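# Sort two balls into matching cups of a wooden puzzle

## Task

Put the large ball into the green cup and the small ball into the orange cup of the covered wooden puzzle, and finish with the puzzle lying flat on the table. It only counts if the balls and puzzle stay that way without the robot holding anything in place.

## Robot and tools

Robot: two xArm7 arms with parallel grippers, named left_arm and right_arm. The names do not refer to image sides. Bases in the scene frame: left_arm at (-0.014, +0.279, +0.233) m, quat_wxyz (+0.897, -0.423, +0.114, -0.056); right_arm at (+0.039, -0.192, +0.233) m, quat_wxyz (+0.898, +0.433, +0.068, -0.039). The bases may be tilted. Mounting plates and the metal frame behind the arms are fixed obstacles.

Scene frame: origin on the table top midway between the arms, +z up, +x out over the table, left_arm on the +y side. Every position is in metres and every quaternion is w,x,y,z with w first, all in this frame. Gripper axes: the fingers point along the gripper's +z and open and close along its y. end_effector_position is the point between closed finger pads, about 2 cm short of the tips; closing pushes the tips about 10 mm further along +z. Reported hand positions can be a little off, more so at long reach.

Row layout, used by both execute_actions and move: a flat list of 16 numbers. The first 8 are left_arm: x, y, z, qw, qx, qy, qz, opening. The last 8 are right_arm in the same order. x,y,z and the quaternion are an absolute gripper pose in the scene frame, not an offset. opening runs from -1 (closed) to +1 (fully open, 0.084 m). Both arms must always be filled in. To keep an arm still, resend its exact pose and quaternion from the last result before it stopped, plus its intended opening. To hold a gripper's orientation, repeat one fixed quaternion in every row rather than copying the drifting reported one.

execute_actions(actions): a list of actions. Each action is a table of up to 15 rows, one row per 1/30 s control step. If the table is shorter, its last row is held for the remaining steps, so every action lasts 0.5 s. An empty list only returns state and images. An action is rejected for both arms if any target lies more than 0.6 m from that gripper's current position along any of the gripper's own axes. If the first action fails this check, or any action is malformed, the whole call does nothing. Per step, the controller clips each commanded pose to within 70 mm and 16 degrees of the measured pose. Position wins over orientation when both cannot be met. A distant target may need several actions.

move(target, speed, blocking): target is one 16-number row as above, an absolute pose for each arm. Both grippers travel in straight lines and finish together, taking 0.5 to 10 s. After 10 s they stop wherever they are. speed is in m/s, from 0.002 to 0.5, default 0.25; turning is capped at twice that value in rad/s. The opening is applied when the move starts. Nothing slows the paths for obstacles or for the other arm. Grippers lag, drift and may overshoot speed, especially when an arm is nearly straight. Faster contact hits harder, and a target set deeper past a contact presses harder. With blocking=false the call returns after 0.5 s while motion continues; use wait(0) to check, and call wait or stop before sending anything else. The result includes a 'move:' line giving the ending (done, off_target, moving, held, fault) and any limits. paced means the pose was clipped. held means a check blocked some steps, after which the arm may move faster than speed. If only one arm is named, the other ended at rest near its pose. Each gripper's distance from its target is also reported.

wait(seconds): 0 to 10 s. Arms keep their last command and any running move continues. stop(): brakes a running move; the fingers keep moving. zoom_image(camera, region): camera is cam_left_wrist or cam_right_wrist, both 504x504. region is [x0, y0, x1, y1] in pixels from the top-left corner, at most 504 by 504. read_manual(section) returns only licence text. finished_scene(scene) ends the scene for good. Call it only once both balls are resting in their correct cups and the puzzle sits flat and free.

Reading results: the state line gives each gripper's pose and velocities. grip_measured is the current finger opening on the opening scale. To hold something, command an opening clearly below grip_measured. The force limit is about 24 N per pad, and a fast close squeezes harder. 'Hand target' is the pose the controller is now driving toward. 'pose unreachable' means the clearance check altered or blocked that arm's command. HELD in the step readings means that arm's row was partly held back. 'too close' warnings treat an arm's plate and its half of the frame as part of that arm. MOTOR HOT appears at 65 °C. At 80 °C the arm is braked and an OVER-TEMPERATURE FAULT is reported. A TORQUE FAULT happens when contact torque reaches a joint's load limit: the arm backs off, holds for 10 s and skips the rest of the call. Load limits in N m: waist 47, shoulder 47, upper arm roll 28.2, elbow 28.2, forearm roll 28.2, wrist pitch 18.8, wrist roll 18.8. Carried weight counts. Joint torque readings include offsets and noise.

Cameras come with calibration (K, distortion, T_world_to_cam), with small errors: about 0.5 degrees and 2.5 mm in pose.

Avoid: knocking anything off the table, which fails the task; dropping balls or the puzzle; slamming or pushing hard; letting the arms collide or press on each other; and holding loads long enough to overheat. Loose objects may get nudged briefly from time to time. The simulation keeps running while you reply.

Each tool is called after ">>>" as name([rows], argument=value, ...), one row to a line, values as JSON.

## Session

>>> execute_actions(actions=[])

Scene clock: 0.00 s.
left_arm: end_effector_position=(+0.0196, +0.7657, +0.1462) grip_measured=+1.00 end_effector_quat_wxyz=(-0.400, -0.088, +0.832, +0.374) end_effector_velocity=(-0.000, +0.000, +0.000) end_effector_angular_velocity=(+0.001, -0.000, +0.001) | right_arm: end_effector_position=(+0.4807, -0.5724, +0.3390) grip_measured=+1.00 end_effector_quat_wxyz=(-0.183, +0.544, +0.759, +0.308) end_effector_velocity=(+0.000, +0.000, -0.000) end_effector_angular_velocity=(+0.000, -0.000, +0.001)
Joint positions: left_arm=[ 2.702 -0.973 -1.696  0.512 -1.942 -0.64  -1.211  0.084] | right_arm=[ 0.019 -0.287 -0.147  1.267 -0.175  1.367 -2.154  0.084]
Joint velocities: left_arm=[ 0.     0.001  0.001 -0.     0.     0.    -0.    -0.   ] | right_arm=[ 0.     0.001 -0.     0.    -0.    -0.    -0.001 -0.   ]
Joint torques (N m, as the arm reports them, + toward a larger angle): no reading
Hand target (left_arm): +0.020, +0.766, +0.146; -0.400, -0.088, +0.832, +0.374
Hand target (right_arm): +0.481, -0.572, +0.339; -0.183, +0.544, +0.759, +0.308
camera_calibration (this result's frames):
cam_left_wrist: T_world_to_cam=[[0.159093, 0.701102, 0.695087, -0.612176], [0.653435, 0.452998, -0.606478, -0.200253], [-0.740076, 0.550681, -0.386056, -0.223731], [0, 0, 0, 1]] pos_world=[0.0626675, 0.643116, 0.217694]
cam_right_wrist: T_world_to_cam=[[0.934214, 0.239378, 0.264467, -0.364189], [0.353421, -0.72163, -0.595268, -0.317097], [0.0483528, 0.649576, -0.758757, 0.739902], [0, 0, 0, 1]] pos_world=[0.416523, -0.622271, 0.468964]

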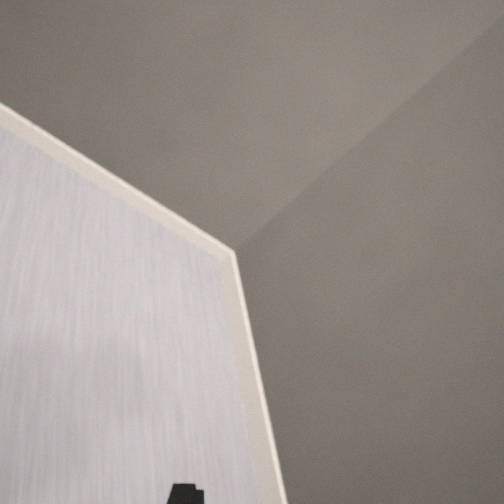

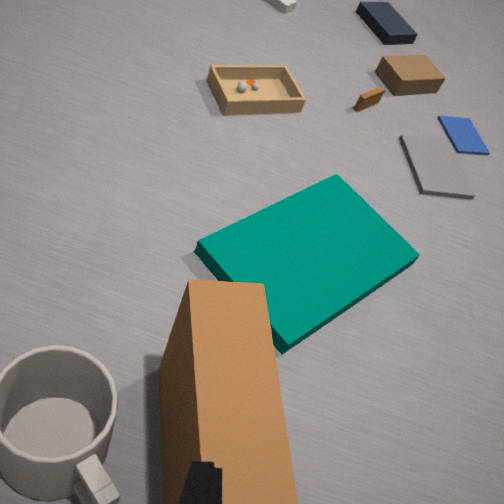

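>>> move(target=[0.0196,0.7657,0.1462,-0.4,-0.088,0.832,0.374,1,0.39,-0.15,0.33,0,0.951,0.309,0,1], speed=0.4)

>>> move(target=[0.0196,0.7657,0.1462,-0.4,-0.088,0.832,0.374,1,0.35,-0.012,0.14,0,0.951,0.309,0,1], speed=0.3)

Scene clock: 10.30 s.
left_arm: end_effector_position=(+0.0196, +0.7657, +0.1462) grip_measured=+1.00 end_effector_quat_wxyz=(-0.400, -0.088, +0.832, +0.374) end_effector_velocity=(+0.000, +0.000, -0.000) end_effector_angular_velocity=(+0.000, +0.000, -0.001) | right_arm: end_effector_position=(+0.3908, -0.1520, +0.3304) grip_measured=+1.00 end_effector_quat_wxyz=(+0.001, +0.952, +0.308, +0.002) end_effector_velocity=(-0.001, +0.001, -0.001) end_effector_angular_velocity=(-0.006, +0.005, +0.003)
Joint positions: left_arm=[ 2.701 -0.972 -1.695  0.512 -1.942 -0.639 -1.21   0.084] | right_arm=[ 0.104  0.5    0.77   0.936 -0.96   1.502  0.779  0.084]
Joint velocities: left_arm=[-0.    -0.001 -0.    -0.    -0.    -0.    -0.     0.   ] | right_arm=[ 0.006  0.01  -0.004  0.006  0.001  0.008  0.001  0.   ]
Joint torques (N m, as the arm reports them, + toward a larger angle): left_arm=[-9.57  4.59  4.88 -5.81 -1.55 -1.4   0.75] | right_arm=[ 12.38 -10.49  14.75   8.82   0.32  -1.77  -0.35]
Hand target (left_arm): +0.020, +0.766, +0.146; -0.400, -0.088, +0.832, +0.374
Hand target (right_arm): +0.391, -0.152, +0.330; +0.001, +0.951, +0.308, +0.002
Off the commanded pose (left_arm): 0.000 m, 0 deg.
Off the commanded pose (right_arm): 0.002 m, 0 deg.
move: done
camera_calibration (this result's frames):
cam_left_wrist: T_world_to_cam=[[0.15849, 0.701745, 0.694575, -0.612541], [0.65379, 0.452564, -0.606419, -0.19995], [-0.739891, 0.550218, -0.387067, -0.223265], [0, 0, 0, 1]] pos_world=[0.0626145, 0.643183, 0.217784]
cam_right_wrist: T_world_to_cam=[[0.596207, -0.802731, -0.0126356, -0.313307], [-0.802579, -0.596341, 0.015647, 0.281908], [-0.0200955, 0.000812219, -0.999798, 0.472406], [0, 0, 0, 1]] pos_world=[0.422542, -0.0837716, 0.463941]

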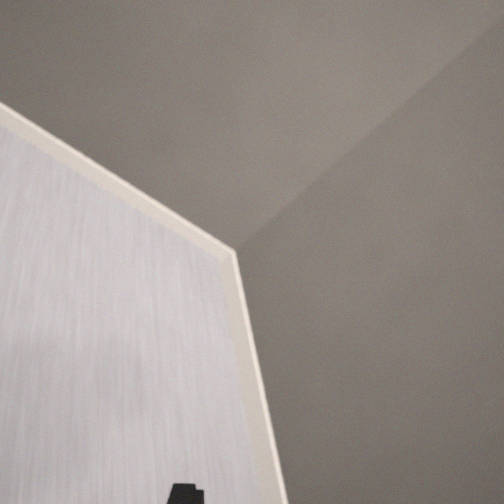

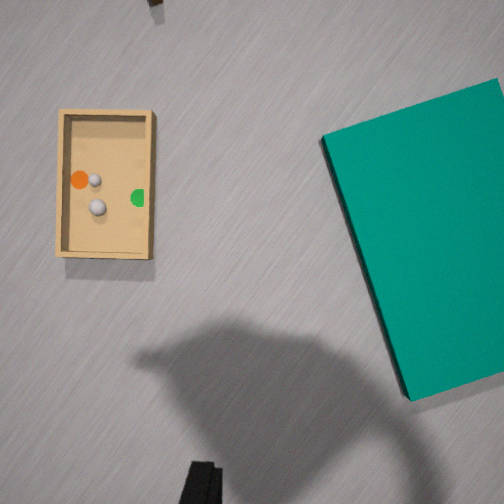

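Scene clock: 11.63 s.
left_arm: end_effector_position=(+0.0196, +0.7657, +0.1462) grip_measured=+1.00 end_effector_quat_wxyz=(-0.400, -0.088, +0.832, +0.374) end_effector_velocity=(+0.001, -0.000, -0.001) end_effector_angular_velocity=(-0.000, -0.002, -0.001) | right_arm: end_effector_position=(+0.3503, -0.0117, +0.1411) grip_measured=+1.00 end_effector_quat_wxyz=(-0.001, +0.951, +0.309, +0.001) end_effector_velocity=(-0.003, -0.001, -0.005) end_effector_angular_velocity=(-0.008, +0.006, +0.004)
Joint positions: left_arm=[ 2.701 -0.972 -1.695  0.512 -1.942 -0.639 -1.21   0.084] | right_arm=[ 0.194  1.093  0.448  1.063 -1.395  1.294  1.126  0.084]
Joint velocities: left_arm=[-0.001  0.    -0.001  0.001  0.    -0.    -0.     0.   ] | right_arm=[-0.001  0.007 -0.008 -0.    -0.002  0.001 -0.001  0.   ]
Joint torques (N m, as the arm reports them, + toward a larger angle): left_arm=[-9.46  4.65  4.95 -5.7  -1.54 -1.31  0.72] | right_arm=[ 14.04 -11.45  17.39   3.75   0.09  -1.8   -0.38]
Hand target (left_arm): +0.020, +0.766, +0.146; -0.400, -0.088, +0.832, +0.374
Hand target (right_arm): +0.350, -0.012, +0.140; -0.001, +0.951, +0.309, +0.000
Off the commanded pose (left_arm): 0.000 m, 0 deg.
Off the commanded pose (right_arm): 0.001 m, 0 deg.
move: done
camera_calibration (this result's frames):
cam_left_wrist: T_world_to_cam=[[0.158487, 0.701744, 0.694577, -0.612542], [0.653788, 0.452569, -0.606418, -0.199953], [-0.739894, 0.550216, -0.387065, -0.223264], [0, 0, 0, 1]] pos_world=[0.0626156, 0.643183, 0.217785]
cam_right_wrist: T_world_to_cam=[[0.598225, -0.801117, -0.0183859, -0.178863], [-0.800973, -0.598486, 0.0160233, 0.335372], [-0.0238403, 0.00514104, -0.999703, 0.283579], [0, 0, 0, 1]] pos_world=[0.382384, 0.0559673, 0.274832]

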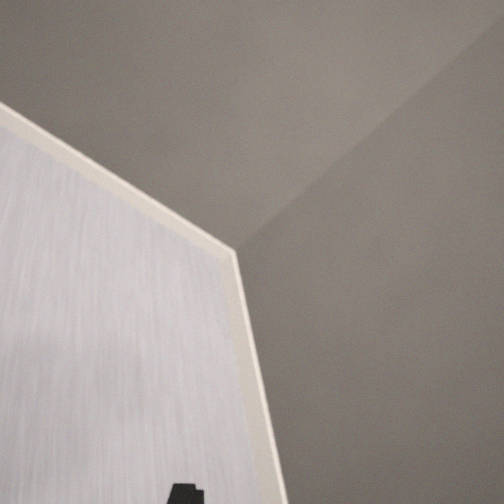

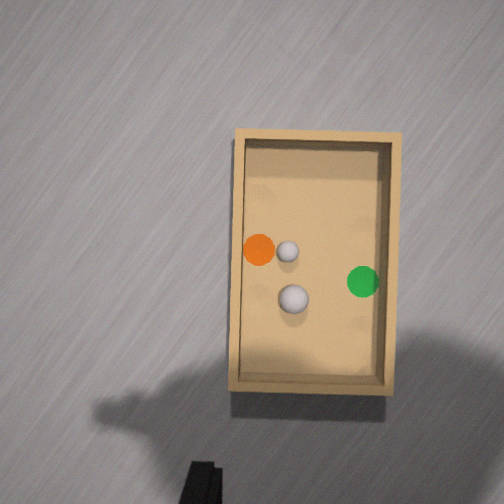

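>>> move(target=[0.0196,0.7657,0.1462,-0.4,-0.088,0.832,0.374,1,0.359,0.010,0.05,0,0.9532,0.3024,0,1], speed=0.2)

Scene clock: 20.17 s.
left_arm: end_effector_position=(+0.0196, +0.7657, +0.1462) grip_measured=+1.00 end_effector_quat_wxyz=(-0.400, -0.088, +0.832, +0.374) end_effector_velocity=(+0.000, -0.000, -0.000) end_effector_angular_velocity=(-0.001, +0.000, -0.001) | right_arm: end_effector_position=(+0.3590, +0.0104, +0.0506) grip_measured=+1.00 end_effector_quat_wxyz=(-0.001, +0.953, +0.302, +0.000) end_effector_velocity=(-0.001, -0.003, -0.005) end_effector_angular_velocity=(-0.009, +0.004, -0.000)
Joint positions: left_arm=[ 2.701 -0.972 -1.695  0.512 -1.942 -0.639 -1.21   0.084] | right_arm=[ 0.159  1.28   0.312  1.206 -1.55   1.202  1.15   0.084]
Joint velocities: left_arm=[ 0.001 -0.001 -0.002  0.001  0.    -0.     0.001  0.   ] | right_arm=[-0.003  0.003 -0.008  0.001 -0.001  0.001 -0.001 -0.   ]
Joint torques (N m, as the arm reports them, + toward a larger angle): left_arm=[-9.42  4.88  4.84 -5.7  -1.62 -1.27  0.83] | right_arm=[ 14.73 -11.64  17.38   1.91   0.17  -1.75  -0.32]
Hand target (left_arm): +0.020, +0.766, +0.146; -0.400, -0.088, +0.832, +0.374
Hand target (right_arm): +0.359, +0.010, +0.050; -0.000, +0.953, +0.302, -0.000
Off the commanded pose (left_arm): 0.000 m, 0 deg.
Off the commanded pose (right_arm): 0.001 m, 0 deg.
move: done
camera_calibration (this result's frames):
cam_left_wrist: T_world_to_cam=[[0.158487, 0.701744, 0.694577, -0.612542], [0.653788, 0.452568, -0.606418, -0.199953], [-0.739894, 0.550216, -0.387065, -0.223264], [0, 0, 0, 1]] pos_world=[0.0626156, 0.643183, 0.217785]
cam_right_wrist: T_world_to_cam=[[0.587204, -0.809251, -0.0174601, -0.164016], [-0.809064, -0.587452, 0.0177601, 0.359749], [-0.0246293, 0.00369752, -0.99969, 0.193549], [0, 0, 0, 1]] pos_world=[0.392139, 0.0778893, 0.184236]

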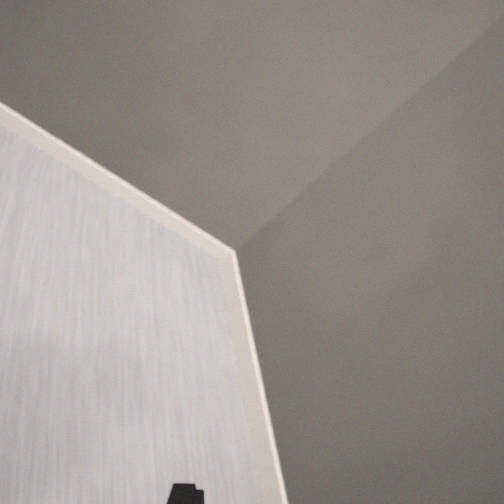

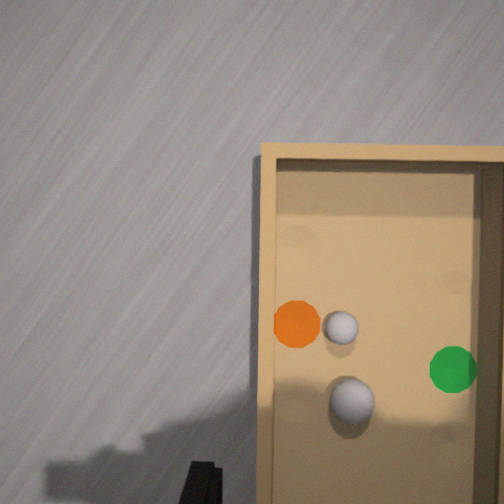

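>>> move(target=[0.0196,0.7657,0.1462,-0.4,-0.088,0.832,0.374,1,0.359,0.010,0.025,0,0.9532,0.3024,0,1], speed=0.08)

>>> execute_actions([
  [[0.0196,0.7657,0.1462,-0.4,-0.088,0.832,0.374,1,0.359,0.010,0.025,0,0.9532,0.3024,0,0.68]],
  [[0.0196,0.7657,0.1462,-0.4,-0.088,0.832,0.374,1,0.359,0.010,0.025,0,0.9532,0.3024,0,0.65],[0.0196,0.7657,0.1462,-0.4,-0.088,0.832,0.374,1,0.359,0.010,0.025,0,0.9532,0.3024,0,0.63],[0.0196,0.7657,0.1462,-0.4,-0.088,0.832,0.374,1,0.359,0.010,0.025,0,0.9532,0.3024,0,0.61],[0.0196,0.7657,0.1462,-0.4,-0.088,0.832,0.374,1,0.359,0.010,0.025,0,0.9532,0.3024,0,0.59],[0.0196,0.7657,0.1462,-0.4,-0.088,0.832,0.374,1,0.359,0.010,0.025,0,0.9532,0.3024,0,0.57]],
  [[0.0196,0.7657,0.1462,-0.4,-0.088,0.832,0.374,1,0.359,0.010,0.025,0,0.9532,0.3024,0,0]],
])

Scene clock: 32.67 s.
left_arm: end_effector_position=(+0.0196, +0.7657, +0.1462) grip_measured=+1.00 end_effector_quat_wxyz=(-0.400, -0.088, +0.832, +0.374) end_effector_velocity=(-0.000, +0.000, +0.000) end_effector_angular_velocity=(+0.001, +0.001, +0.001) | right_arm: end_effector_position=(+0.3590, +0.0102, +0.0254) grip_measured=+1.00 end_effector_quat_wxyz=(-0.000, +0.953, +0.302, +0.000) end_effector_velocity=(+0.001, +0.001, +0.001) end_effector_angular_velocity=(+0.003, -0.003, -0.002)
Joint positions: left_arm=[ 2.701 -0.972 -1.695  0.512 -1.942 -0.639 -1.21   0.084] | right_arm=[ 0.141  1.317  0.276  1.233 -1.592  1.173  1.154  0.084]
Joint velocities: left_arm=[ 0.    -0.     0.001 -0.     0.    -0.    -0.001  0.   ] | right_arm=[ 0.001  0.     0.001  0.002 -0.002 -0.002  0.001  0.   ]
Joint torques (N m, as the arm reports them, + toward a larger angle): left_arm=[-9.54  4.56  4.85 -5.66 -1.61 -1.34  0.82] | right_arm=[ 14.61 -11.46  17.01   1.42   0.28  -1.73  -0.26]
Hand target (left_arm): +0.020, +0.766, +0.146; -0.400, -0.088, +0.832, +0.374
Hand target (right_arm): +0.359, +0.010, +0.025; -0.000, +0.953, +0.302, -0.000
Off the commanded pose (left_arm): 0.000 m, 0 deg.
Off the commanded pose (right_arm): 0.000 m, 0 deg.
move: done
camera_calibration (this result's frames):
cam_left_wrist: T_world_to_cam=[[0.158488, 0.701744, 0.694577, -0.612542], [0.653788, 0.452569, -0.606418, -0.199953], [-0.739894, 0.550216, -0.387065, -0.223264], [0, 0, 0, 1]] pos_world=[0.0626156, 0.643183, 0.217785]
cam_right_wrist: T_world_to_cam=[[0.587297, -0.809194, -0.0169463, -0.164629], [-0.809, -0.587533, 0.018008, 0.360077], [-0.0245285, 0.0031335, -0.999694, 0.16824], [0, 0, 0, 1]] pos_world=[0.392115, 0.077813, 0.158914]

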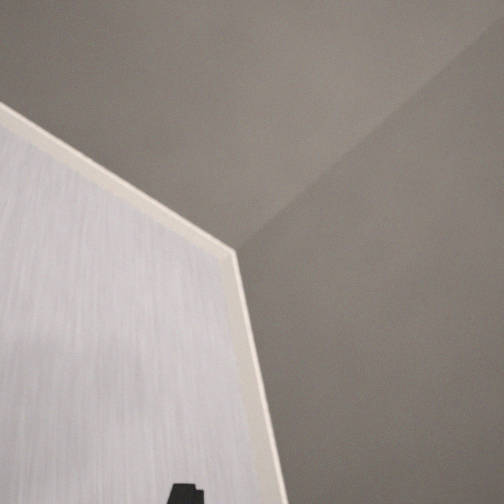

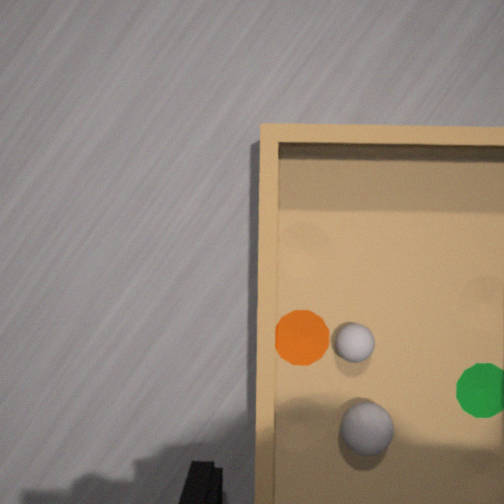

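Scene clock: 34.17 s.
left_arm: end_effector_position=(+0.0196, +0.7657, +0.1462) grip_measured=+1.00 end_effector_quat_wxyz=(-0.400, -0.088, +0.832, +0.374) end_effector_velocity=(-0.000, +0.000, +0.000) end_effector_angular_velocity=(-0.000, +0.001, +0.000) | right_arm: end_effector_position=(+0.3591, +0.0101, +0.0251) grip_measured=+0.57 end_effector_quat_wxyz=(-0.000, +0.953, +0.302, +0.000) end_effector_velocity=(-0.001, +0.000, -0.000) end_effector_angular_velocity=(-0.000, +0.001, +0.001)
Joint positions: left_arm=[ 2.701 -0.972 -1.695  0.512 -1.942 -0.639 -1.21   0.084] | right_arm=[ 0.141  1.318  0.275  1.233 -1.592  1.173  1.154  0.068]
Joint velocities: left_arm=[ 0.     0.     0.001 -0.     0.    -0.     0.001  0.   ] | right_arm=[-0.     0.002 -0.    -0.    -0.     0.     0.001 -0.   ]
Joint torques (N m, as the arm reports them, + toward a larger angle): left_arm=[-9.48  4.56  4.91 -5.74 -1.54 -1.4   0.71] | right_arm=[ 14.37 -11.07  16.74   1.46   0.21  -1.62  -0.35]
Hand target (left_arm): +0.020, +0.766, +0.146; -0.400, -0.088, +0.832, +0.374
Hand target (right_arm): +0.359, +0.010, +0.025; -0.000, +0.953, +0.302, -0.000
Off the commanded pose (left_arm): 0.000 m, 0 deg.
Off the commanded pose (right_arm): 0.000 m, 0 deg.
Step readings (end_effector_position; steps 1 to 15: 1st action; 16 to 30: 2nd action; 31 to 45: 3rd action):
0: left_arm (+0.0196, +0.7657, +0.1462) | right_arm (+0.3590, +0.0102, +0.0254)
1: left_arm (+0.0196, +0.7657, +0.1462) | right_arm (+0.3591, +0.0103, +0.0254)
2: left_arm (+0.0196, +0.7657, +0.1462) | right_arm (+0.3591, +0.0102, +0.0253)
4: left_arm (+0.0196, +0.7657, +0.1462) | right_arm (+0.3590, +0.0101, +0.0252)
8: left_arm (+0.0196, +0.7657, +0.1462) | right_arm (+0.3590, +0.0100, +0.0250)
15: left_arm (+0.0196, +0.7657, +0.1462) | right_arm (+0.3590, +0.0100, +0.0250)
16: left_arm (+0.0196, +0.7657, +0.1462) | right_arm (+0.3590, +0.0100, +0.0250)
17: left_arm (+0.0196, +0.7657, +0.1462) | right_arm (+0.3590, +0.0100, +0.0250)
19: left_arm (+0.0196, +0.7657, +0.1462) | right_arm (+0.3590, +0.0100, +0.0250)
23: left_arm (+0.0196, +0.7657, +0.1462) | right_arm (+0.3589, +0.0101, +0.0251)
30: left_arm (+0.0196, +0.7657, +0.1462) | right_arm (+0.3590, +0.0101, +0.0251)
31: left_arm (+0.0196, +0.7657, +0.1462) | right_arm (+0.3590, +0.0101, +0.0252)
32: left_arm (+0.0196, +0.7657, +0.1462) | right_arm (+0.3591, +0.0101, +0.0251)
34: left_arm (+0.0196, +0.7657, +0.1462) | right_arm (+0.3591, +0.0101, +0.0251)
38: left_arm (+0.0196, +0.7657, +0.1462) | right_arm (+0.3591, +0.0101, +0.0251)
45: end_effector_position above
camera_calibration (this result's frames):
cam_left_wrist: T_world_to_cam=[[0.158487, 0.701744, 0.694577, -0.612542], [0.653788, 0.452569, -0.606418, -0.199953], [-0.739894, 0.550216, -0.387065, -0.223264], [0, 0, 0, 1]] pos_world=[0.0626156, 0.643183, 0.217785]
cam_right_wrist: T_world_to_cam=[[0.587273, -0.809219, -0.0165882, -0.164795], [-0.809019, -0.587501, 0.0181911, 0.360013], [-0.0244661, 0.00273702, -0.999697, 0.167968], [0, 0, 0, 1]] pos_world=[0.392146, 0.0776931, 0.158634]

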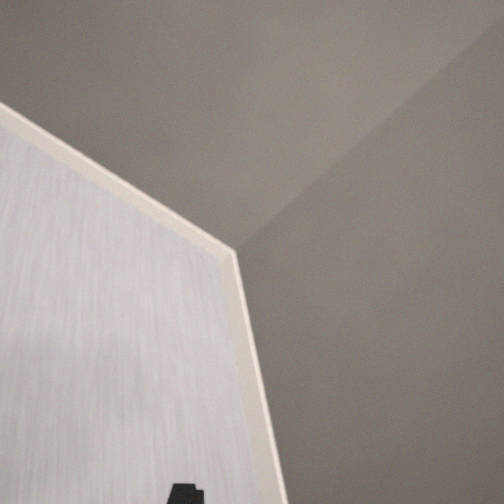

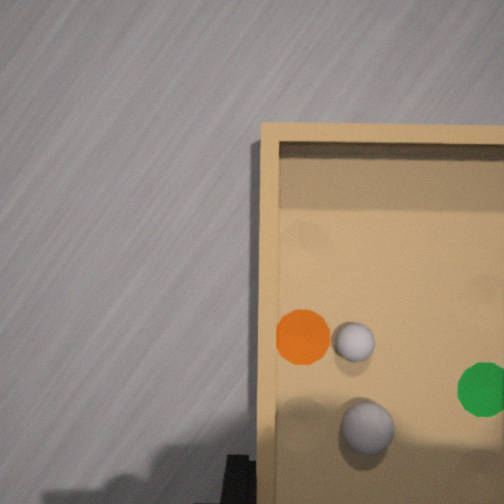

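>>> move(target=[0.0196,0.7657,0.1462,-0.4,-0.088,0.832,0.374,1,0.359,0.010,0.035,0.0023,0.9532,0.3024,-0.022,0], speed=0.04)

>>> wait(seconds=2)

Scene clock: 44.80 s.
left_arm: end_effector_position=(+0.0196, +0.7657, +0.1462) grip_measured=+1.00 end_effector_quat_wxyz=(-0.400, -0.088, +0.832, +0.374) end_effector_velocity=(-0.000, -0.000, +0.000) end_effector_angular_velocity=(-0.000, +0.000, +0.000) | right_arm: end_effector_position=(+0.3590, +0.0099, +0.0349) grip_measured=+0.57 end_effector_quat_wxyz=(+0.002, +0.953, +0.302, -0.022) end_effector_velocity=(-0.002, -0.001, -0.001) end_effector_angular_velocity=(-0.005, +0.006, +0.005)
Joint positions: left_arm=[ 2.701 -0.972 -1.695  0.512 -1.942 -0.639 -1.21   0.084] | right_arm=[ 0.144  1.317  0.299  1.255 -1.526  1.206  1.113  0.068]
Joint velocities: left_arm=[ 0.    -0.    -0.    -0.001  0.     0.    -0.     0.   ] | right_arm=[-0.001  0.003 -0.001  0.001  0.005  0.003 -0.005 -0.   ]
Joint torques (N m, as the arm reports them, + toward a larger angle): left_arm=[-9.44  4.85  4.86 -5.65 -1.6  -1.34  0.75] | right_arm=[ 14.89 -11.75  17.76   1.68   0.26  -1.97  -0.32]
Hand target (left_arm): +0.020, +0.766, +0.146; -0.400, -0.088, +0.832, +0.374
Hand target (right_arm): +0.359, +0.010, +0.035; +0.002, +0.953, +0.302, -0.022
Off the commanded pose (left_arm): 0.000 m, 0 deg.
Off the commanded pose (right_arm): 0.000 m, 0 deg.
move: done
camera_calibration (this result's frames):
cam_left_wrist: T_world_to_cam=[[0.158487, 0.701744, 0.694577, -0.612542], [0.653788, 0.452569, -0.606418, -0.199953], [-0.739894, 0.550216, -0.387065, -0.223264], [0, 0, 0, 1]] pos_world=[0.0626156, 0.643183, 0.217785]
cam_right_wrist: T_world_to_cam=[[0.586549, -0.809498, -0.0259357, -0.164101], [-0.807301, -0.586928, 0.0614855, 0.357538], [-0.0649948, -0.0151264, -0.997771, 0.19241], [0, 0, 0, 1]] pos_world=[0.3974, 0.0799193, 0.165742]

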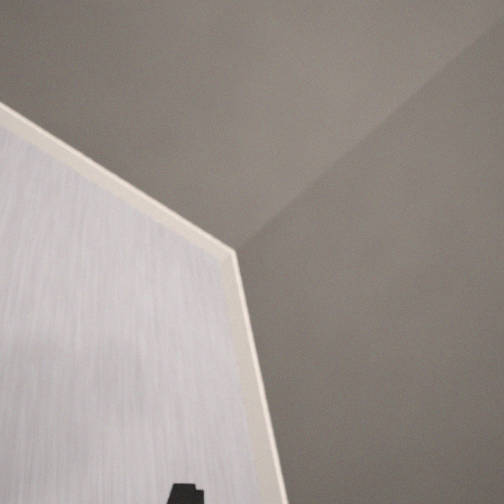

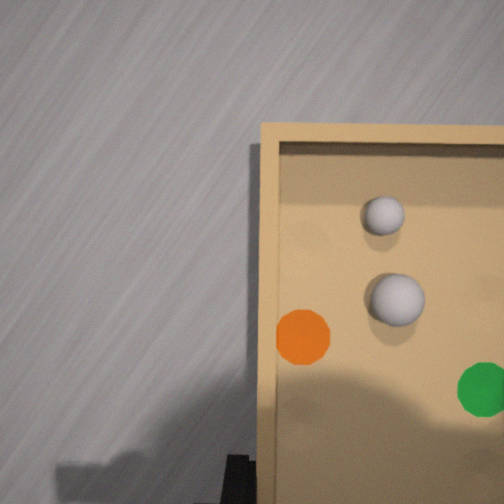

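Scene clock: 46.80 s.
left_arm: end_effector_position=(+0.0196, +0.7657, +0.1462) grip_measured=+1.00 end_effector_quat_wxyz=(-0.400, -0.088, +0.832, +0.374) end_effector_velocity=(-0.000, -0.000, +0.000) end_effector_angular_velocity=(+0.000, +0.000, -0.000) | right_arm: end_effector_position=(+0.3590, +0.0100, +0.0350) grip_measured=+0.57 end_effector_quat_wxyz=(+0.002, +0.953, +0.302, -0.022) end_effector_velocity=(+0.001, -0.000, +0.000) end_effector_angular_velocity=(-0.000, -0.001, +0.001)
Joint positions: left_arm=[ 2.701 -0.972 -1.695  0.512 -1.942 -0.639 -1.21   0.084] | right_arm=[ 0.144  1.317  0.299  1.256 -1.526  1.206  1.113  0.068]
Joint velocities: left_arm=[-0. -0. -0. -0. -0. -0. -0.  0.] | right_arm=[ 0.    -0.001 -0.    -0.     0.     0.    -0.002 -0.   ]
Joint torques (N m, as the arm reports them, + toward a larger angle): left_arm=[-9.59  4.72  4.84 -5.61 -1.53 -1.34  0.71] | right_arm=[ 14.81 -11.94  17.7    1.69   0.28  -1.9   -0.33]
Hand target (left_arm): +0.020, +0.766, +0.146; -0.400, -0.088, +0.832, +0.374
Hand target (right_arm): +0.359, +0.010, +0.035; +0.002, +0.953, +0.302, -0.022
Off the commanded pose (left_arm): 0.000 m, 0 deg.
Off the commanded pose (right_arm): 0.000 m, 0 deg.
wait: 2.00 s; at rest by 0.17 s
camera_calibration (this result's frames):
cam_left_wrist: T_world_to_cam=[[0.158487, 0.701744, 0.694577, -0.612542], [0.653788, 0.452569, -0.606418, -0.199953], [-0.739894, 0.550216, -0.387065, -0.223264], [0, 0, 0, 1]] pos_world=[0.0626156, 0.643183, 0.217785]
cam_right_wrist: T_world_to_cam=[[0.586519, -0.809517, -0.0260215, -0.164078], [-0.80731, -0.586901, 0.0616315, 0.357576], [-0.0651637, -0.0151407, -0.99776, 0.192569], [0, 0, 0, 1]] pos_world=[0.397458, 0.0799536, 0.16583]

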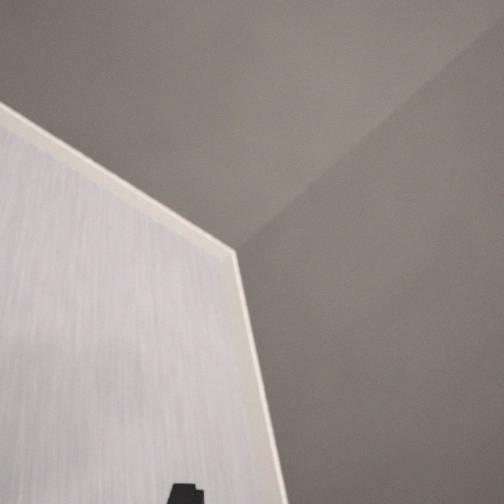

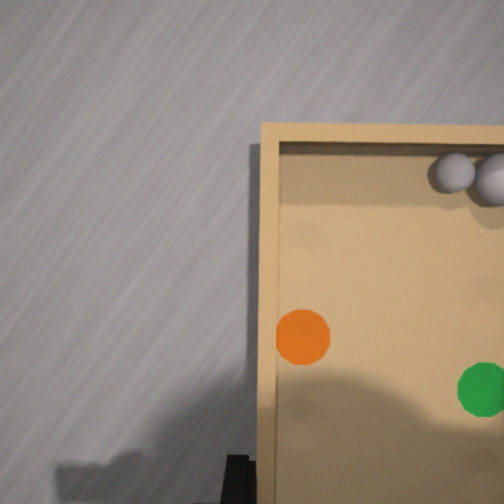

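>>> move(target=[0.0196,0.7657,0.1462,-0.4,-0.088,0.832,0.374,1,0.359,0.010,0.035,0,0.9532,0.3024,0,0], speed=0.04)

>>> execute_actions([
  [[0.0196,0.7657,0.1462,-0.4,-0.088,0.832,0.374,1,0.359,0.010,0.035,0.0009,0.9532,0.3024,0.0027,0],[0.0196,0.7657,0.1462,-0.4,-0.088,0.832,0.374,1,0.359,0.010,0.035,0.0019,0.9532,0.3024,0.0054,0],[0.0196,0.7657,0.1462,-0.4,-0.088,0.832,0.374,1,0.359,0.010,0.035,0.0028,0.9532,0.3024,0.008,0],[0.0196,0.7657,0.1462,-0.4,-0.088,0.832,0.374,1,0.359,0.010,0.035,0.0037,0.9532,0.3024,0.0107,0],[0.0196,0.7657,0.1462,-0.4,-0.088,0.832,0.374,1,0.359,0.010,0.035,0.0037,0.9532,0.3024,0.0107,0],[0.0196,0.7657,0.1462,-0.4,-0.088,0.832,0.374,1,0.359,0.010,0.035,0.0037,0.9532,0.3024,0.0107,0],[0.0196,0.7657,0.1462,-0.4,-0.088,0.832,0.374,1,0.359,0.010,0.035,0.0037,0.9532,0.3024,0.0107,0],[0.0196,0.7657,0.1462,-0.4,-0.088,0.832,0.374,1,0.359,0.010,0.035,0.0037,0.9532,0.3024,0.0107,0],[0.0196,0.7657,0.1462,-0.4,-0.088,0.832,0.374,1,0.359,0.010,0.035,0.0028,0.9532,0.3024,0.008,0],[0.0196,0.7657,0.1462,-0.4,-0.088,0.832,0.374,1,0.359,0.010,0.035,0.0019,0.9532,0.3024,0.0054,0],[0.0196,0.7657,0.1462,-0.4,-0.088,0.832,0.374,1,0.359,0.010,0.035,0.0009,0.9532,0.3024,0.0027,0],[0.0196,0.7657,0.1462,-0.4,-0.088,0.832,0.374,1,0.359,0.010,0.035,0,0.9532,0.3024,0,0]],
])

>>> wait(seconds=2.5)

Scene clock: 59.20 s.
left_arm: end_effector_position=(+0.0196, +0.7657, +0.1462) grip_measured=+1.00 end_effector_quat_wxyz=(-0.400, -0.088, +0.832, +0.374) end_effector_velocity=(+0.001, +0.000, -0.000) end_effector_angular_velocity=(+0.001, -0.002, -0.000) | right_arm: end_effector_position=(+0.3590, +0.0100, +0.0350) grip_measured=+0.57 end_effector_quat_wxyz=(+0.000, +0.953, +0.302, -0.000) end_effector_velocity=(+0.001, +0.000, +0.000) end_effector_angular_velocity=(+0.003, -0.006, -0.002)
Joint positions: left_arm=[ 2.701 -0.972 -1.695  0.512 -1.942 -0.639 -1.21   0.084] | right_arm=[ 0.149  1.302  0.289  1.222 -1.575  1.185  1.152  0.068]
Joint velocities: left_arm=[-0.001 -0.     0.001  0.001 -0.     0.001 -0.001  0.   ] | right_arm=[ 0.001 -0.002 -0.001 -0.003 -0.007 -0.003  0.005 -0.   ]
Joint torques (N m, as the arm reports them, + toward a larger angle): left_arm=[-9.53  4.51  4.84 -5.75 -1.58 -1.29  0.75] | right_arm=[ 14.6  -11.54  17.53   1.82   0.15  -1.94  -0.36]
Hand target (left_arm): +0.020, +0.766, +0.146; -0.400, -0.088, +0.832, +0.374
Hand target (right_arm): +0.359, +0.010, +0.035; +0.000, +0.953, +0.302, +0.000
Off the commanded pose (left_arm): 0.000 m, 0 deg.
Off the commanded pose (right_arm): 0.000 m, 0 deg.
move: done
camera_calibration (this result's frames):
cam_left_wrist: T_world_to_cam=[[0.158487, 0.701744, 0.694577, -0.612542], [0.653788, 0.452569, -0.606418, -0.199953], [-0.739894, 0.550216, -0.387065, -0.223264], [0, 0, 0, 1]] pos_world=[0.0626156, 0.643183, 0.217785]
cam_right_wrist: T_world_to_cam=[[0.587268, -0.809223, -0.0165416, -0.164619], [-0.809011, -0.587496, 0.0187158, 0.359735], [-0.0248634, 0.00239112, -0.999688, 0.178022], [0, 0, 0, 1]] pos_world=[0.392131, 0.0777038, 0.16851]

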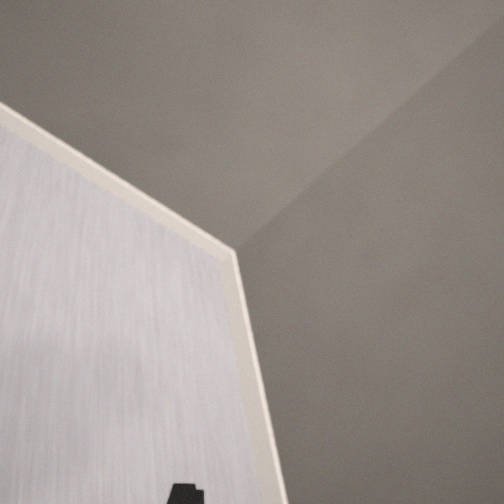

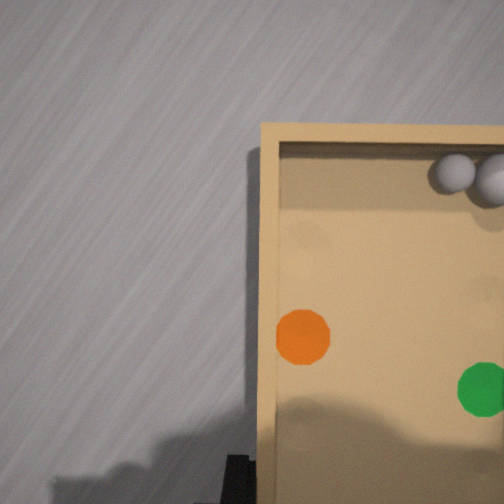

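Scene clock: 59.70 s.
left_arm: end_effector_position=(+0.0196, +0.7657, +0.1462) grip_measured=+1.00 end_effector_quat_wxyz=(-0.400, -0.088, +0.832, +0.374) end_effector_velocity=(-0.000, +0.000, +0.000) end_effector_angular_velocity=(+0.002, -0.000, +0.000) | right_arm: end_effector_position=(+0.3593, +0.0099, +0.0349) grip_measured=+0.57 end_effector_quat_wxyz=(+0.001, +0.953, +0.302, +0.002) end_effector_velocity=(+0.004, -0.003, -0.002) end_effector_angular_velocity=(-0.003, +0.057, -0.011)
Joint positions: left_arm=[ 2.701 -0.972 -1.695  0.512 -1.942 -0.639 -1.21   0.084] | right_arm=[ 0.15   1.302  0.288  1.22  -1.579  1.184  1.156  0.068]
Joint velocities: left_arm=[ 0.    -0.     0.001  0.     0.    -0.    -0.001  0.   ] | right_arm=[-0.026  0.003  0.011  0.034  0.055  0.004 -0.055  0.   ]
Joint torques (N m, as the arm reports them, + toward a larger angle): left_arm=[-9.6   4.74  4.86 -5.78 -1.44 -1.36  0.72] | right_arm=[ 14.96 -11.28  17.64   1.41   0.12  -1.86  -0.93]
Hand target (left_arm): +0.020, +0.766, +0.146; -0.400, -0.088, +0.832, +0.374
Hand target (right_arm): +0.359, +0.010, +0.035; -0.000, +0.953, +0.302, +0.000
Off the commanded pose (left_arm): 0.000 m, 0 deg.
Off the commanded pose (right_arm): 0.000 m, 0 deg.
Step readings (end_effector_position):
0: left_arm (+0.0196, +0.7657, +0.1462) | right_arm (+0.3590, +0.0100, +0.0350)
1: left_arm (+0.0196, +0.7657, +0.1462) | right_arm (+0.3590, +0.0100, +0.0350)
2: left_arm (+0.0196, +0.7657, +0.1462) | right_arm (+0.3591, +0.0100, +0.0350)
4: left_arm (+0.0196, +0.7657, +0.1462) | right_arm (+0.3593, +0.0099, +0.0350)
8: left_arm (+0.0196, +0.7657, +0.1462) | right_arm (+0.3587, +0.0102, +0.0351)
15: end_effector_position above
camera_calibration (this result's frames):
cam_left_wrist: T_world_to_cam=[[0.158488, 0.701744, 0.694577, -0.612542], [0.653788, 0.452568, -0.606418, -0.199953], [-0.739894, 0.550216, -0.387065, -0.223264], [0, 0, 0, 1]] pos_world=[0.0626156, 0.643183, 0.217785]
cam_right_wrist: T_world_to_cam=[[0.586667, -0.809704, -0.014203, -0.164776], [-0.809563, -0.586833, 0.0152961, 0.360216], [-0.0207201, 0.00252449, -0.999782, 0.176485], [0, 0, 0, 1]] pos_world=[0.391943, 0.0775215, 0.168596]

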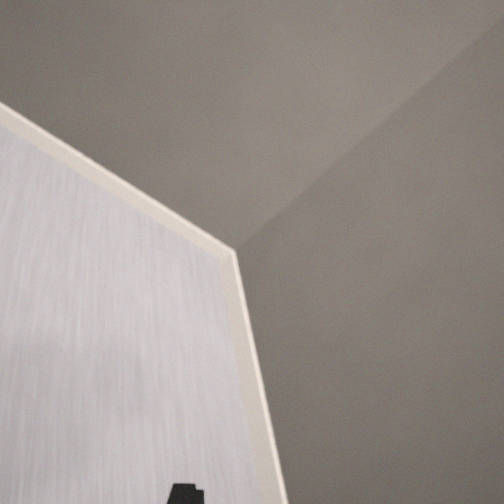

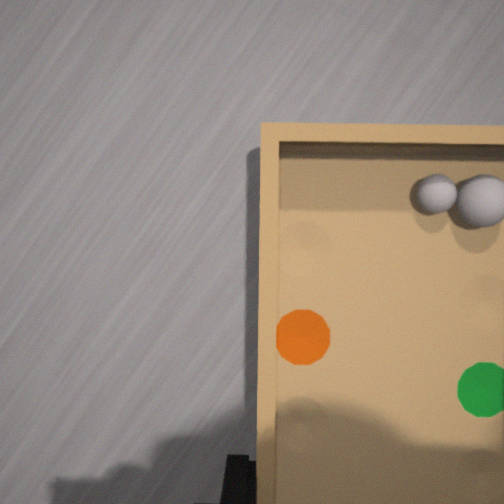

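Scene clock: 62.20 s.
left_arm: end_effector_position=(+0.0196, +0.7657, +0.1462) grip_measured=+1.00 end_effector_quat_wxyz=(-0.400, -0.088, +0.832, +0.374) end_effector_velocity=(-0.000, -0.000, +0.001) end_effector_angular_velocity=(+0.000, +0.002, -0.000) | right_arm: end_effector_position=(+0.3590, +0.0100, +0.0350) grip_measured=+0.57 end_effector_quat_wxyz=(-0.000, +0.953, +0.302, +0.000) end_effector_velocity=(-0.001, +0.001, -0.000) end_effector_angular_velocity=(+0.000, +0.001, -0.001)
Joint positions: left_arm=[ 2.701 -0.972 -1.695  0.512 -1.942 -0.639 -1.21   0.084] | right_arm=[ 0.149  1.302  0.289  1.222 -1.576  1.184  1.152  0.068]
Joint velocities: left_arm=[-0.    -0.     0.001 -0.001 -0.    -0.     0.001  0.   ] | right_arm=[ 0.     0.002  0.001 -0.     0.     0.     0.002 -0.   ]
Joint torques (N m, as the arm reports them, + toward a larger angle): left_arm=[-9.5   4.66  4.88 -5.69 -1.63 -1.35  0.68] | right_arm=[ 14.77 -11.66  17.38   1.77   0.23  -1.79  -0.36]
Hand target (left_arm): +0.020, +0.766, +0.146; -0.400, -0.088, +0.832, +0.374
Hand target (right_arm): +0.359, +0.010, +0.035; -0.000, +0.953, +0.302, +0.000
Off the commanded pose (left_arm): 0.000 m, 0 deg.
Off the commanded pose (right_arm): 0.000 m, 0 deg.
wait: 2.50 s; at rest by 0.17 s
camera_calibration (this result's frames):
cam_left_wrist: T_world_to_cam=[[0.158487, 0.701744, 0.694577, -0.612542], [0.653788, 0.452569, -0.606418, -0.199953], [-0.739894, 0.550216, -0.387065, -0.223264], [0, 0, 0, 1]] pos_world=[0.0626156, 0.643183, 0.217785]
cam_right_wrist: T_world_to_cam=[[0.587287, -0.80921, -0.0165339, -0.164645], [-0.809007, -0.587513, 0.0183205, 0.359731], [-0.024539, 0.00261662, -0.999695, 0.177898], [0, 0, 0, 1]] pos_world=[0.392084, 0.0776489, 0.168531]

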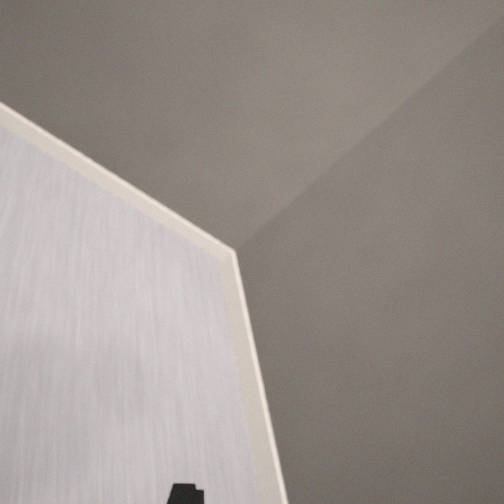

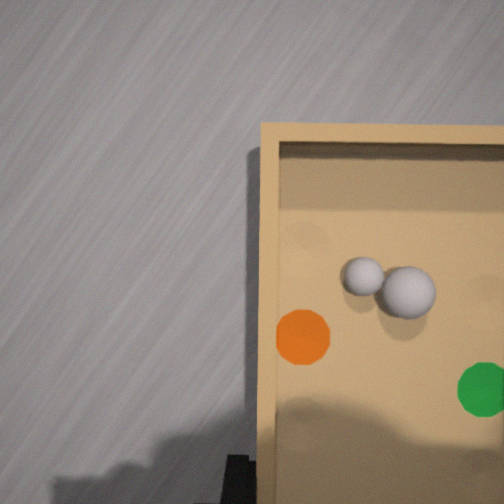

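>>> wait(seconds=0)

Scene clock: 64.87 s.
left_arm: end_effector_position=(+0.0196, +0.7657, +0.1462) grip_measured=+1.00 end_effector_quat_wxyz=(-0.400, -0.088, +0.832, +0.374) end_effector_velocity=(-0.000, +0.000, +0.000) end_effector_angular_velocity=(+0.001, +0.001, +0.000) | right_arm: end_effector_position=(+0.3590, +0.0100, +0.0350) grip_measured=+0.57 end_effector_quat_wxyz=(-0.000, +0.953, +0.302, +0.000) end_effector_velocity=(+0.000, +0.000, +0.001) end_effector_angular_velocity=(+0.001, -0.001, -0.001)
Joint positions: left_arm=[ 2.701 -0.972 -1.695  0.512 -1.942 -0.639 -1.21   0.084] | right_arm=[ 0.149  1.302  0.289  1.222 -1.576  1.184  1.152  0.068]
Joint velocities: left_arm=[ 0.    -0.     0.001  0.     0.     0.     0.     0.   ] | right_arm=[ 0.    -0.001  0.001  0.     0.     0.     0.     0.   ]
Joint torques (N m, as the arm reports them, + toward a larger angle): left_arm=[-9.54  4.58  4.83 -5.71 -1.53 -1.28  0.77] | right_arm=[ 14.83 -11.77  17.46   1.7    0.13  -1.77  -0.42]
Hand target (left_arm): +0.020, +0.766, +0.146; -0.400, -0.088, +0.832, +0.374
Hand target (right_arm): +0.359, +0.010, +0.035; -0.000, +0.953, +0.302, +0.000
Off the commanded pose (left_arm): 0.000 m, 0 deg.
Off the commanded pose (right_arm): 0.000 m, 0 deg.
camera_calibration (this result's frames):
cam_left_wrist: T_world_to_cam=[[0.158487, 0.701744, 0.694577, -0.612542], [0.653788, 0.452569, -0.606418, -0.199953], [-0.739894, 0.550216, -0.387065, -0.223263], [0, 0, 0, 1]] pos_world=[0.0626156, 0.643183, 0.217785]
cam_right_wrist: T_world_to_cam=[[0.587286, -0.80921, -0.0165339, -0.164645], [-0.809007, -0.587513, 0.0183208, 0.359731], [-0.0245392, 0.00261646, -0.999695, 0.177898], [0, 0, 0, 1]] pos_world=[0.392084, 0.0776488, 0.168531]

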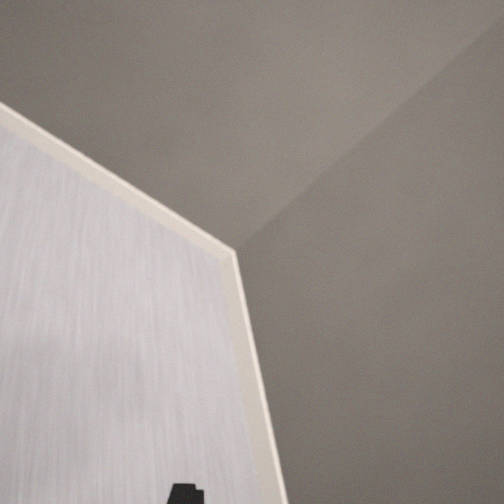

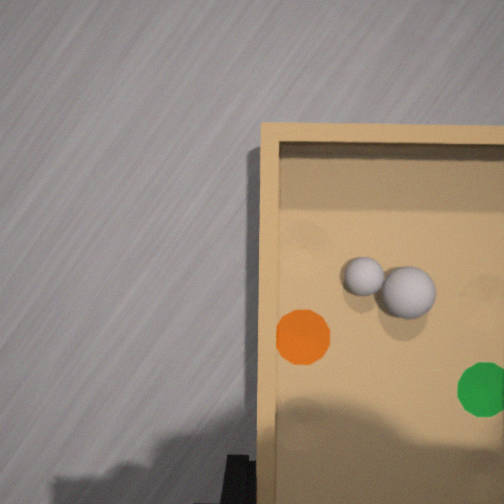

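>>> execute_actions([
  [[0.0196,0.7657,0.1462,-0.4,-0.088,0.832,0.374,1,0.359,0.010,0.035,0.0008,0.9532,0.3024,0.002,0],[0.0196,0.7657,0.1462,-0.4,-0.088,0.832,0.374,1,0.359,0.010,0.035,0.0015,0.9532,0.3024,0.0041,0],[0.0196,0.7657,0.1462,-0.4,-0.088,0.832,0.374,1,0.359,0.010,0.035,0.0023,0.9532,0.3024,0.0061,0],[0.0196,0.7657,0.1462,-0.4,-0.088,0.832,0.374,1,0.359,0.010,0.035,0.003,0.9532,0.3024,0.0082,0],[0.0196,0.7657,0.1462,-0.4,-0.088,0.832,0.374,1,0.359,0.010,0.035,0.003,0.9532,0.3024,0.0082,0],[0.0196,0.7657,0.1462,-0.4,-0.088,0.832,0.374,1,0.359,0.010,0.035,0.003,0.9532,0.3024,0.0082,0],[0.0196,0.7657,0.1462,-0.4,-0.088,0.832,0.374,1,0.359,0.010,0.035,0.003,0.9532,0.3024,0.0082,0],[0.0196,0.7657,0.1462,-0.4,-0.088,0.832,0.374,1,0.359,0.010,0.035,0.003,0.9532,0.3024,0.0082,0],[0.0196,0.7657,0.1462,-0.4,-0.088,0.832,0.374,1,0.359,0.010,0.035,0.0023,0.9532,0.3024,0.0061,0],[0.0196,0.7657,0.1462,-0.4,-0.088,0.832,0.374,1,0.359,0.010,0.035,0.0015,0.9532,0.3024,0.0041,0],[0.0196,0.7657,0.1462,-0.4,-0.088,0.832,0.374,1,0.359,0.010,0.035,0.0008,0.9532,0.3024,0.002,0],[0.0196,0.7657,0.1462,-0.4,-0.088,0.832,0.374,1,0.359,0.010,0.035,0,0.9532,0.3024,0,0]],
])

>>> wait(seconds=4)

Scene clock: 77.03 s.
left_arm: end_effector_position=(+0.0196, +0.7657, +0.1462) grip_measured=+1.00 end_effector_quat_wxyz=(-0.400, -0.088, +0.832, +0.374) end_effector_velocity=(-0.000, +0.000, +0.000) end_effector_angular_velocity=(+0.001, +0.001, +0.000) | right_arm: end_effector_position=(+0.3592, +0.0099, +0.0350) grip_measured=+0.57 end_effector_quat_wxyz=(+0.001, +0.953, +0.302, +0.001) end_effector_velocity=(+0.004, -0.003, -0.001) end_effector_angular_velocity=(-0.002, +0.042, -0.009)
Joint positions: left_arm=[ 2.701 -0.972 -1.695  0.512 -1.942 -0.639 -1.21   0.084] | right_arm=[ 0.15   1.302  0.288  1.221 -1.578  1.184  1.155  0.068]
Joint velocities: left_arm=[ 0.001 -0.     0.    -0.    -0.    -0.001  0.     0.   ] | right_arm=[-0.02  -0.001  0.008  0.025  0.041  0.002 -0.041  0.   ]
Joint torques (N m, as the arm reports them, + toward a larger angle): left_arm=[-9.61  4.65  4.92 -5.65 -1.54 -1.44  0.76] | right_arm=[ 14.87 -11.49  17.26   1.5    0.29  -1.77  -0.02]
Hand target (left_arm): +0.020, +0.766, +0.146; -0.400, -0.088, +0.832, +0.374
Hand target (right_arm): +0.359, +0.010, +0.035; -0.000, +0.953, +0.302, +0.000
Off the commanded pose (left_arm): 0.000 m, 0 deg.
Off the commanded pose (right_arm): 0.000 m, 0 deg.
Step readings (end_effector_position):
0: left_arm (+0.0196, +0.7657, +0.1462) | right_arm (+0.3590, +0.0100, +0.0350)
1: left_arm (+0.0196, +0.7657, +0.1462) | right_arm (+0.3590, +0.0100, +0.0350)
2: left_arm (+0.0196, +0.7657, +0.1462) | right_arm (+0.3591, +0.0100, +0.0350)
4: left_arm (+0.0196, +0.7657, +0.1462) | right_arm (+0.3592, +0.0099, +0.0350)
8: left_arm (+0.0196, +0.7657, +0.1462) | right_arm (+0.3587, +0.0101, +0.0351)
15: end_effector_position above
camera_calibration (this result's frames):
cam_left_wrist: T_world_to_cam=[[0.158487, 0.701744, 0.694577, -0.612542], [0.653788, 0.452569, -0.606418, -0.199953], [-0.739894, 0.550216, -0.387065, -0.223264], [0, 0, 0, 1]] pos_world=[0.0626156, 0.643183, 0.217785]
cam_right_wrist: T_world_to_cam=[[0.586812, -0.80959, -0.0146801, -0.164759], [-0.809433, -0.586991, 0.0161085, 0.360101], [-0.0216584, 0.00242987, -0.999762, 0.176827], [0, 0, 0, 1]] pos_world=[0.39199, 0.0775588, 0.168566]

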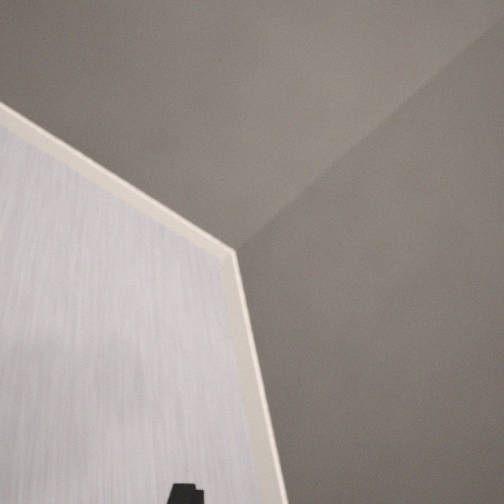

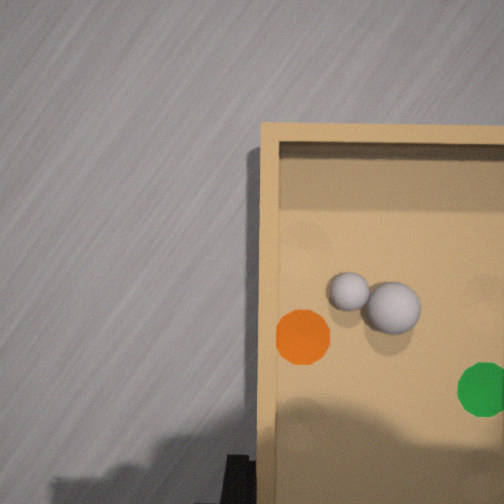

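Scene clock: 81.03 s.
left_arm: end_effector_position=(+0.0196, +0.7657, +0.1462) grip_measured=+1.00 end_effector_quat_wxyz=(-0.400, -0.088, +0.832, +0.374) end_effector_velocity=(+0.000, +0.000, +0.000) end_effector_angular_velocity=(-0.000, -0.000, -0.000) | right_arm: end_effector_position=(+0.3590, +0.0100, +0.0350) grip_measured=+0.57 end_effector_quat_wxyz=(-0.000, +0.953, +0.302, +0.000) end_effector_velocity=(-0.001, +0.000, -0.000) end_effector_angular_velocity=(-0.000, +0.002, +0.001)
Joint positions: left_arm=[ 2.701 -0.972 -1.695  0.512 -1.942 -0.639 -1.21   0.084] | right_arm=[ 0.149  1.302  0.289  1.222 -1.576  1.184  1.152  0.068]
Joint velocities: left_arm=[-0.001  0.     0.001  0.    -0.     0.     0.001  0.   ] | right_arm=[-0.     0.002  0.     0.     0.     0.     0.     0.   ]
Joint torques (N m, as the arm reports them, + toward a larger angle): left_arm=[-9.55  4.66  4.85 -5.73 -1.45 -1.32  0.71] | right_arm=[ 14.86 -11.51  17.44   1.73   0.21  -1.87  -0.34]
Hand target (left_arm): +0.020, +0.766, +0.146; -0.400, -0.088, +0.832, +0.374
Hand target (right_arm): +0.359, +0.010, +0.035; -0.000, +0.953, +0.302, +0.000
Off the commanded pose (left_arm): 0.000 m, 0 deg.
Off the commanded pose (right_arm): 0.000 m, 0 deg.
wait: 4.00 s; at rest by 0.17 s
camera_calibration (this result's frames):
cam_left_wrist: T_world_to_cam=[[0.158487, 0.701744, 0.694577, -0.612542], [0.653788, 0.452569, -0.606418, -0.199953], [-0.739894, 0.550216, -0.387065, -0.223264], [0, 0, 0, 1]] pos_world=[0.0626156, 0.643183, 0.217785]
cam_right_wrist: T_world_to_cam=[[0.587292, -0.809207, -0.0165297, -0.164648], [-0.809003, -0.587519, 0.0183477, 0.35973], [-0.0245586, 0.00259716, -0.999695, 0.177904], [0, 0, 0, 1]] pos_world=[0.392088, 0.0776513, 0.168528]

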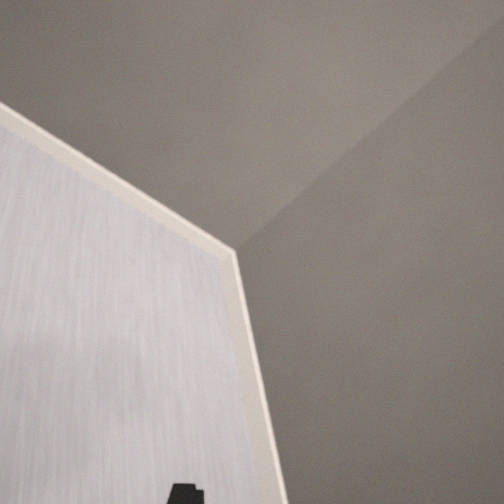

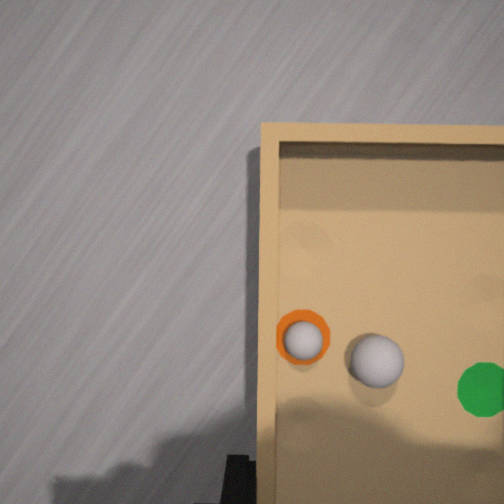

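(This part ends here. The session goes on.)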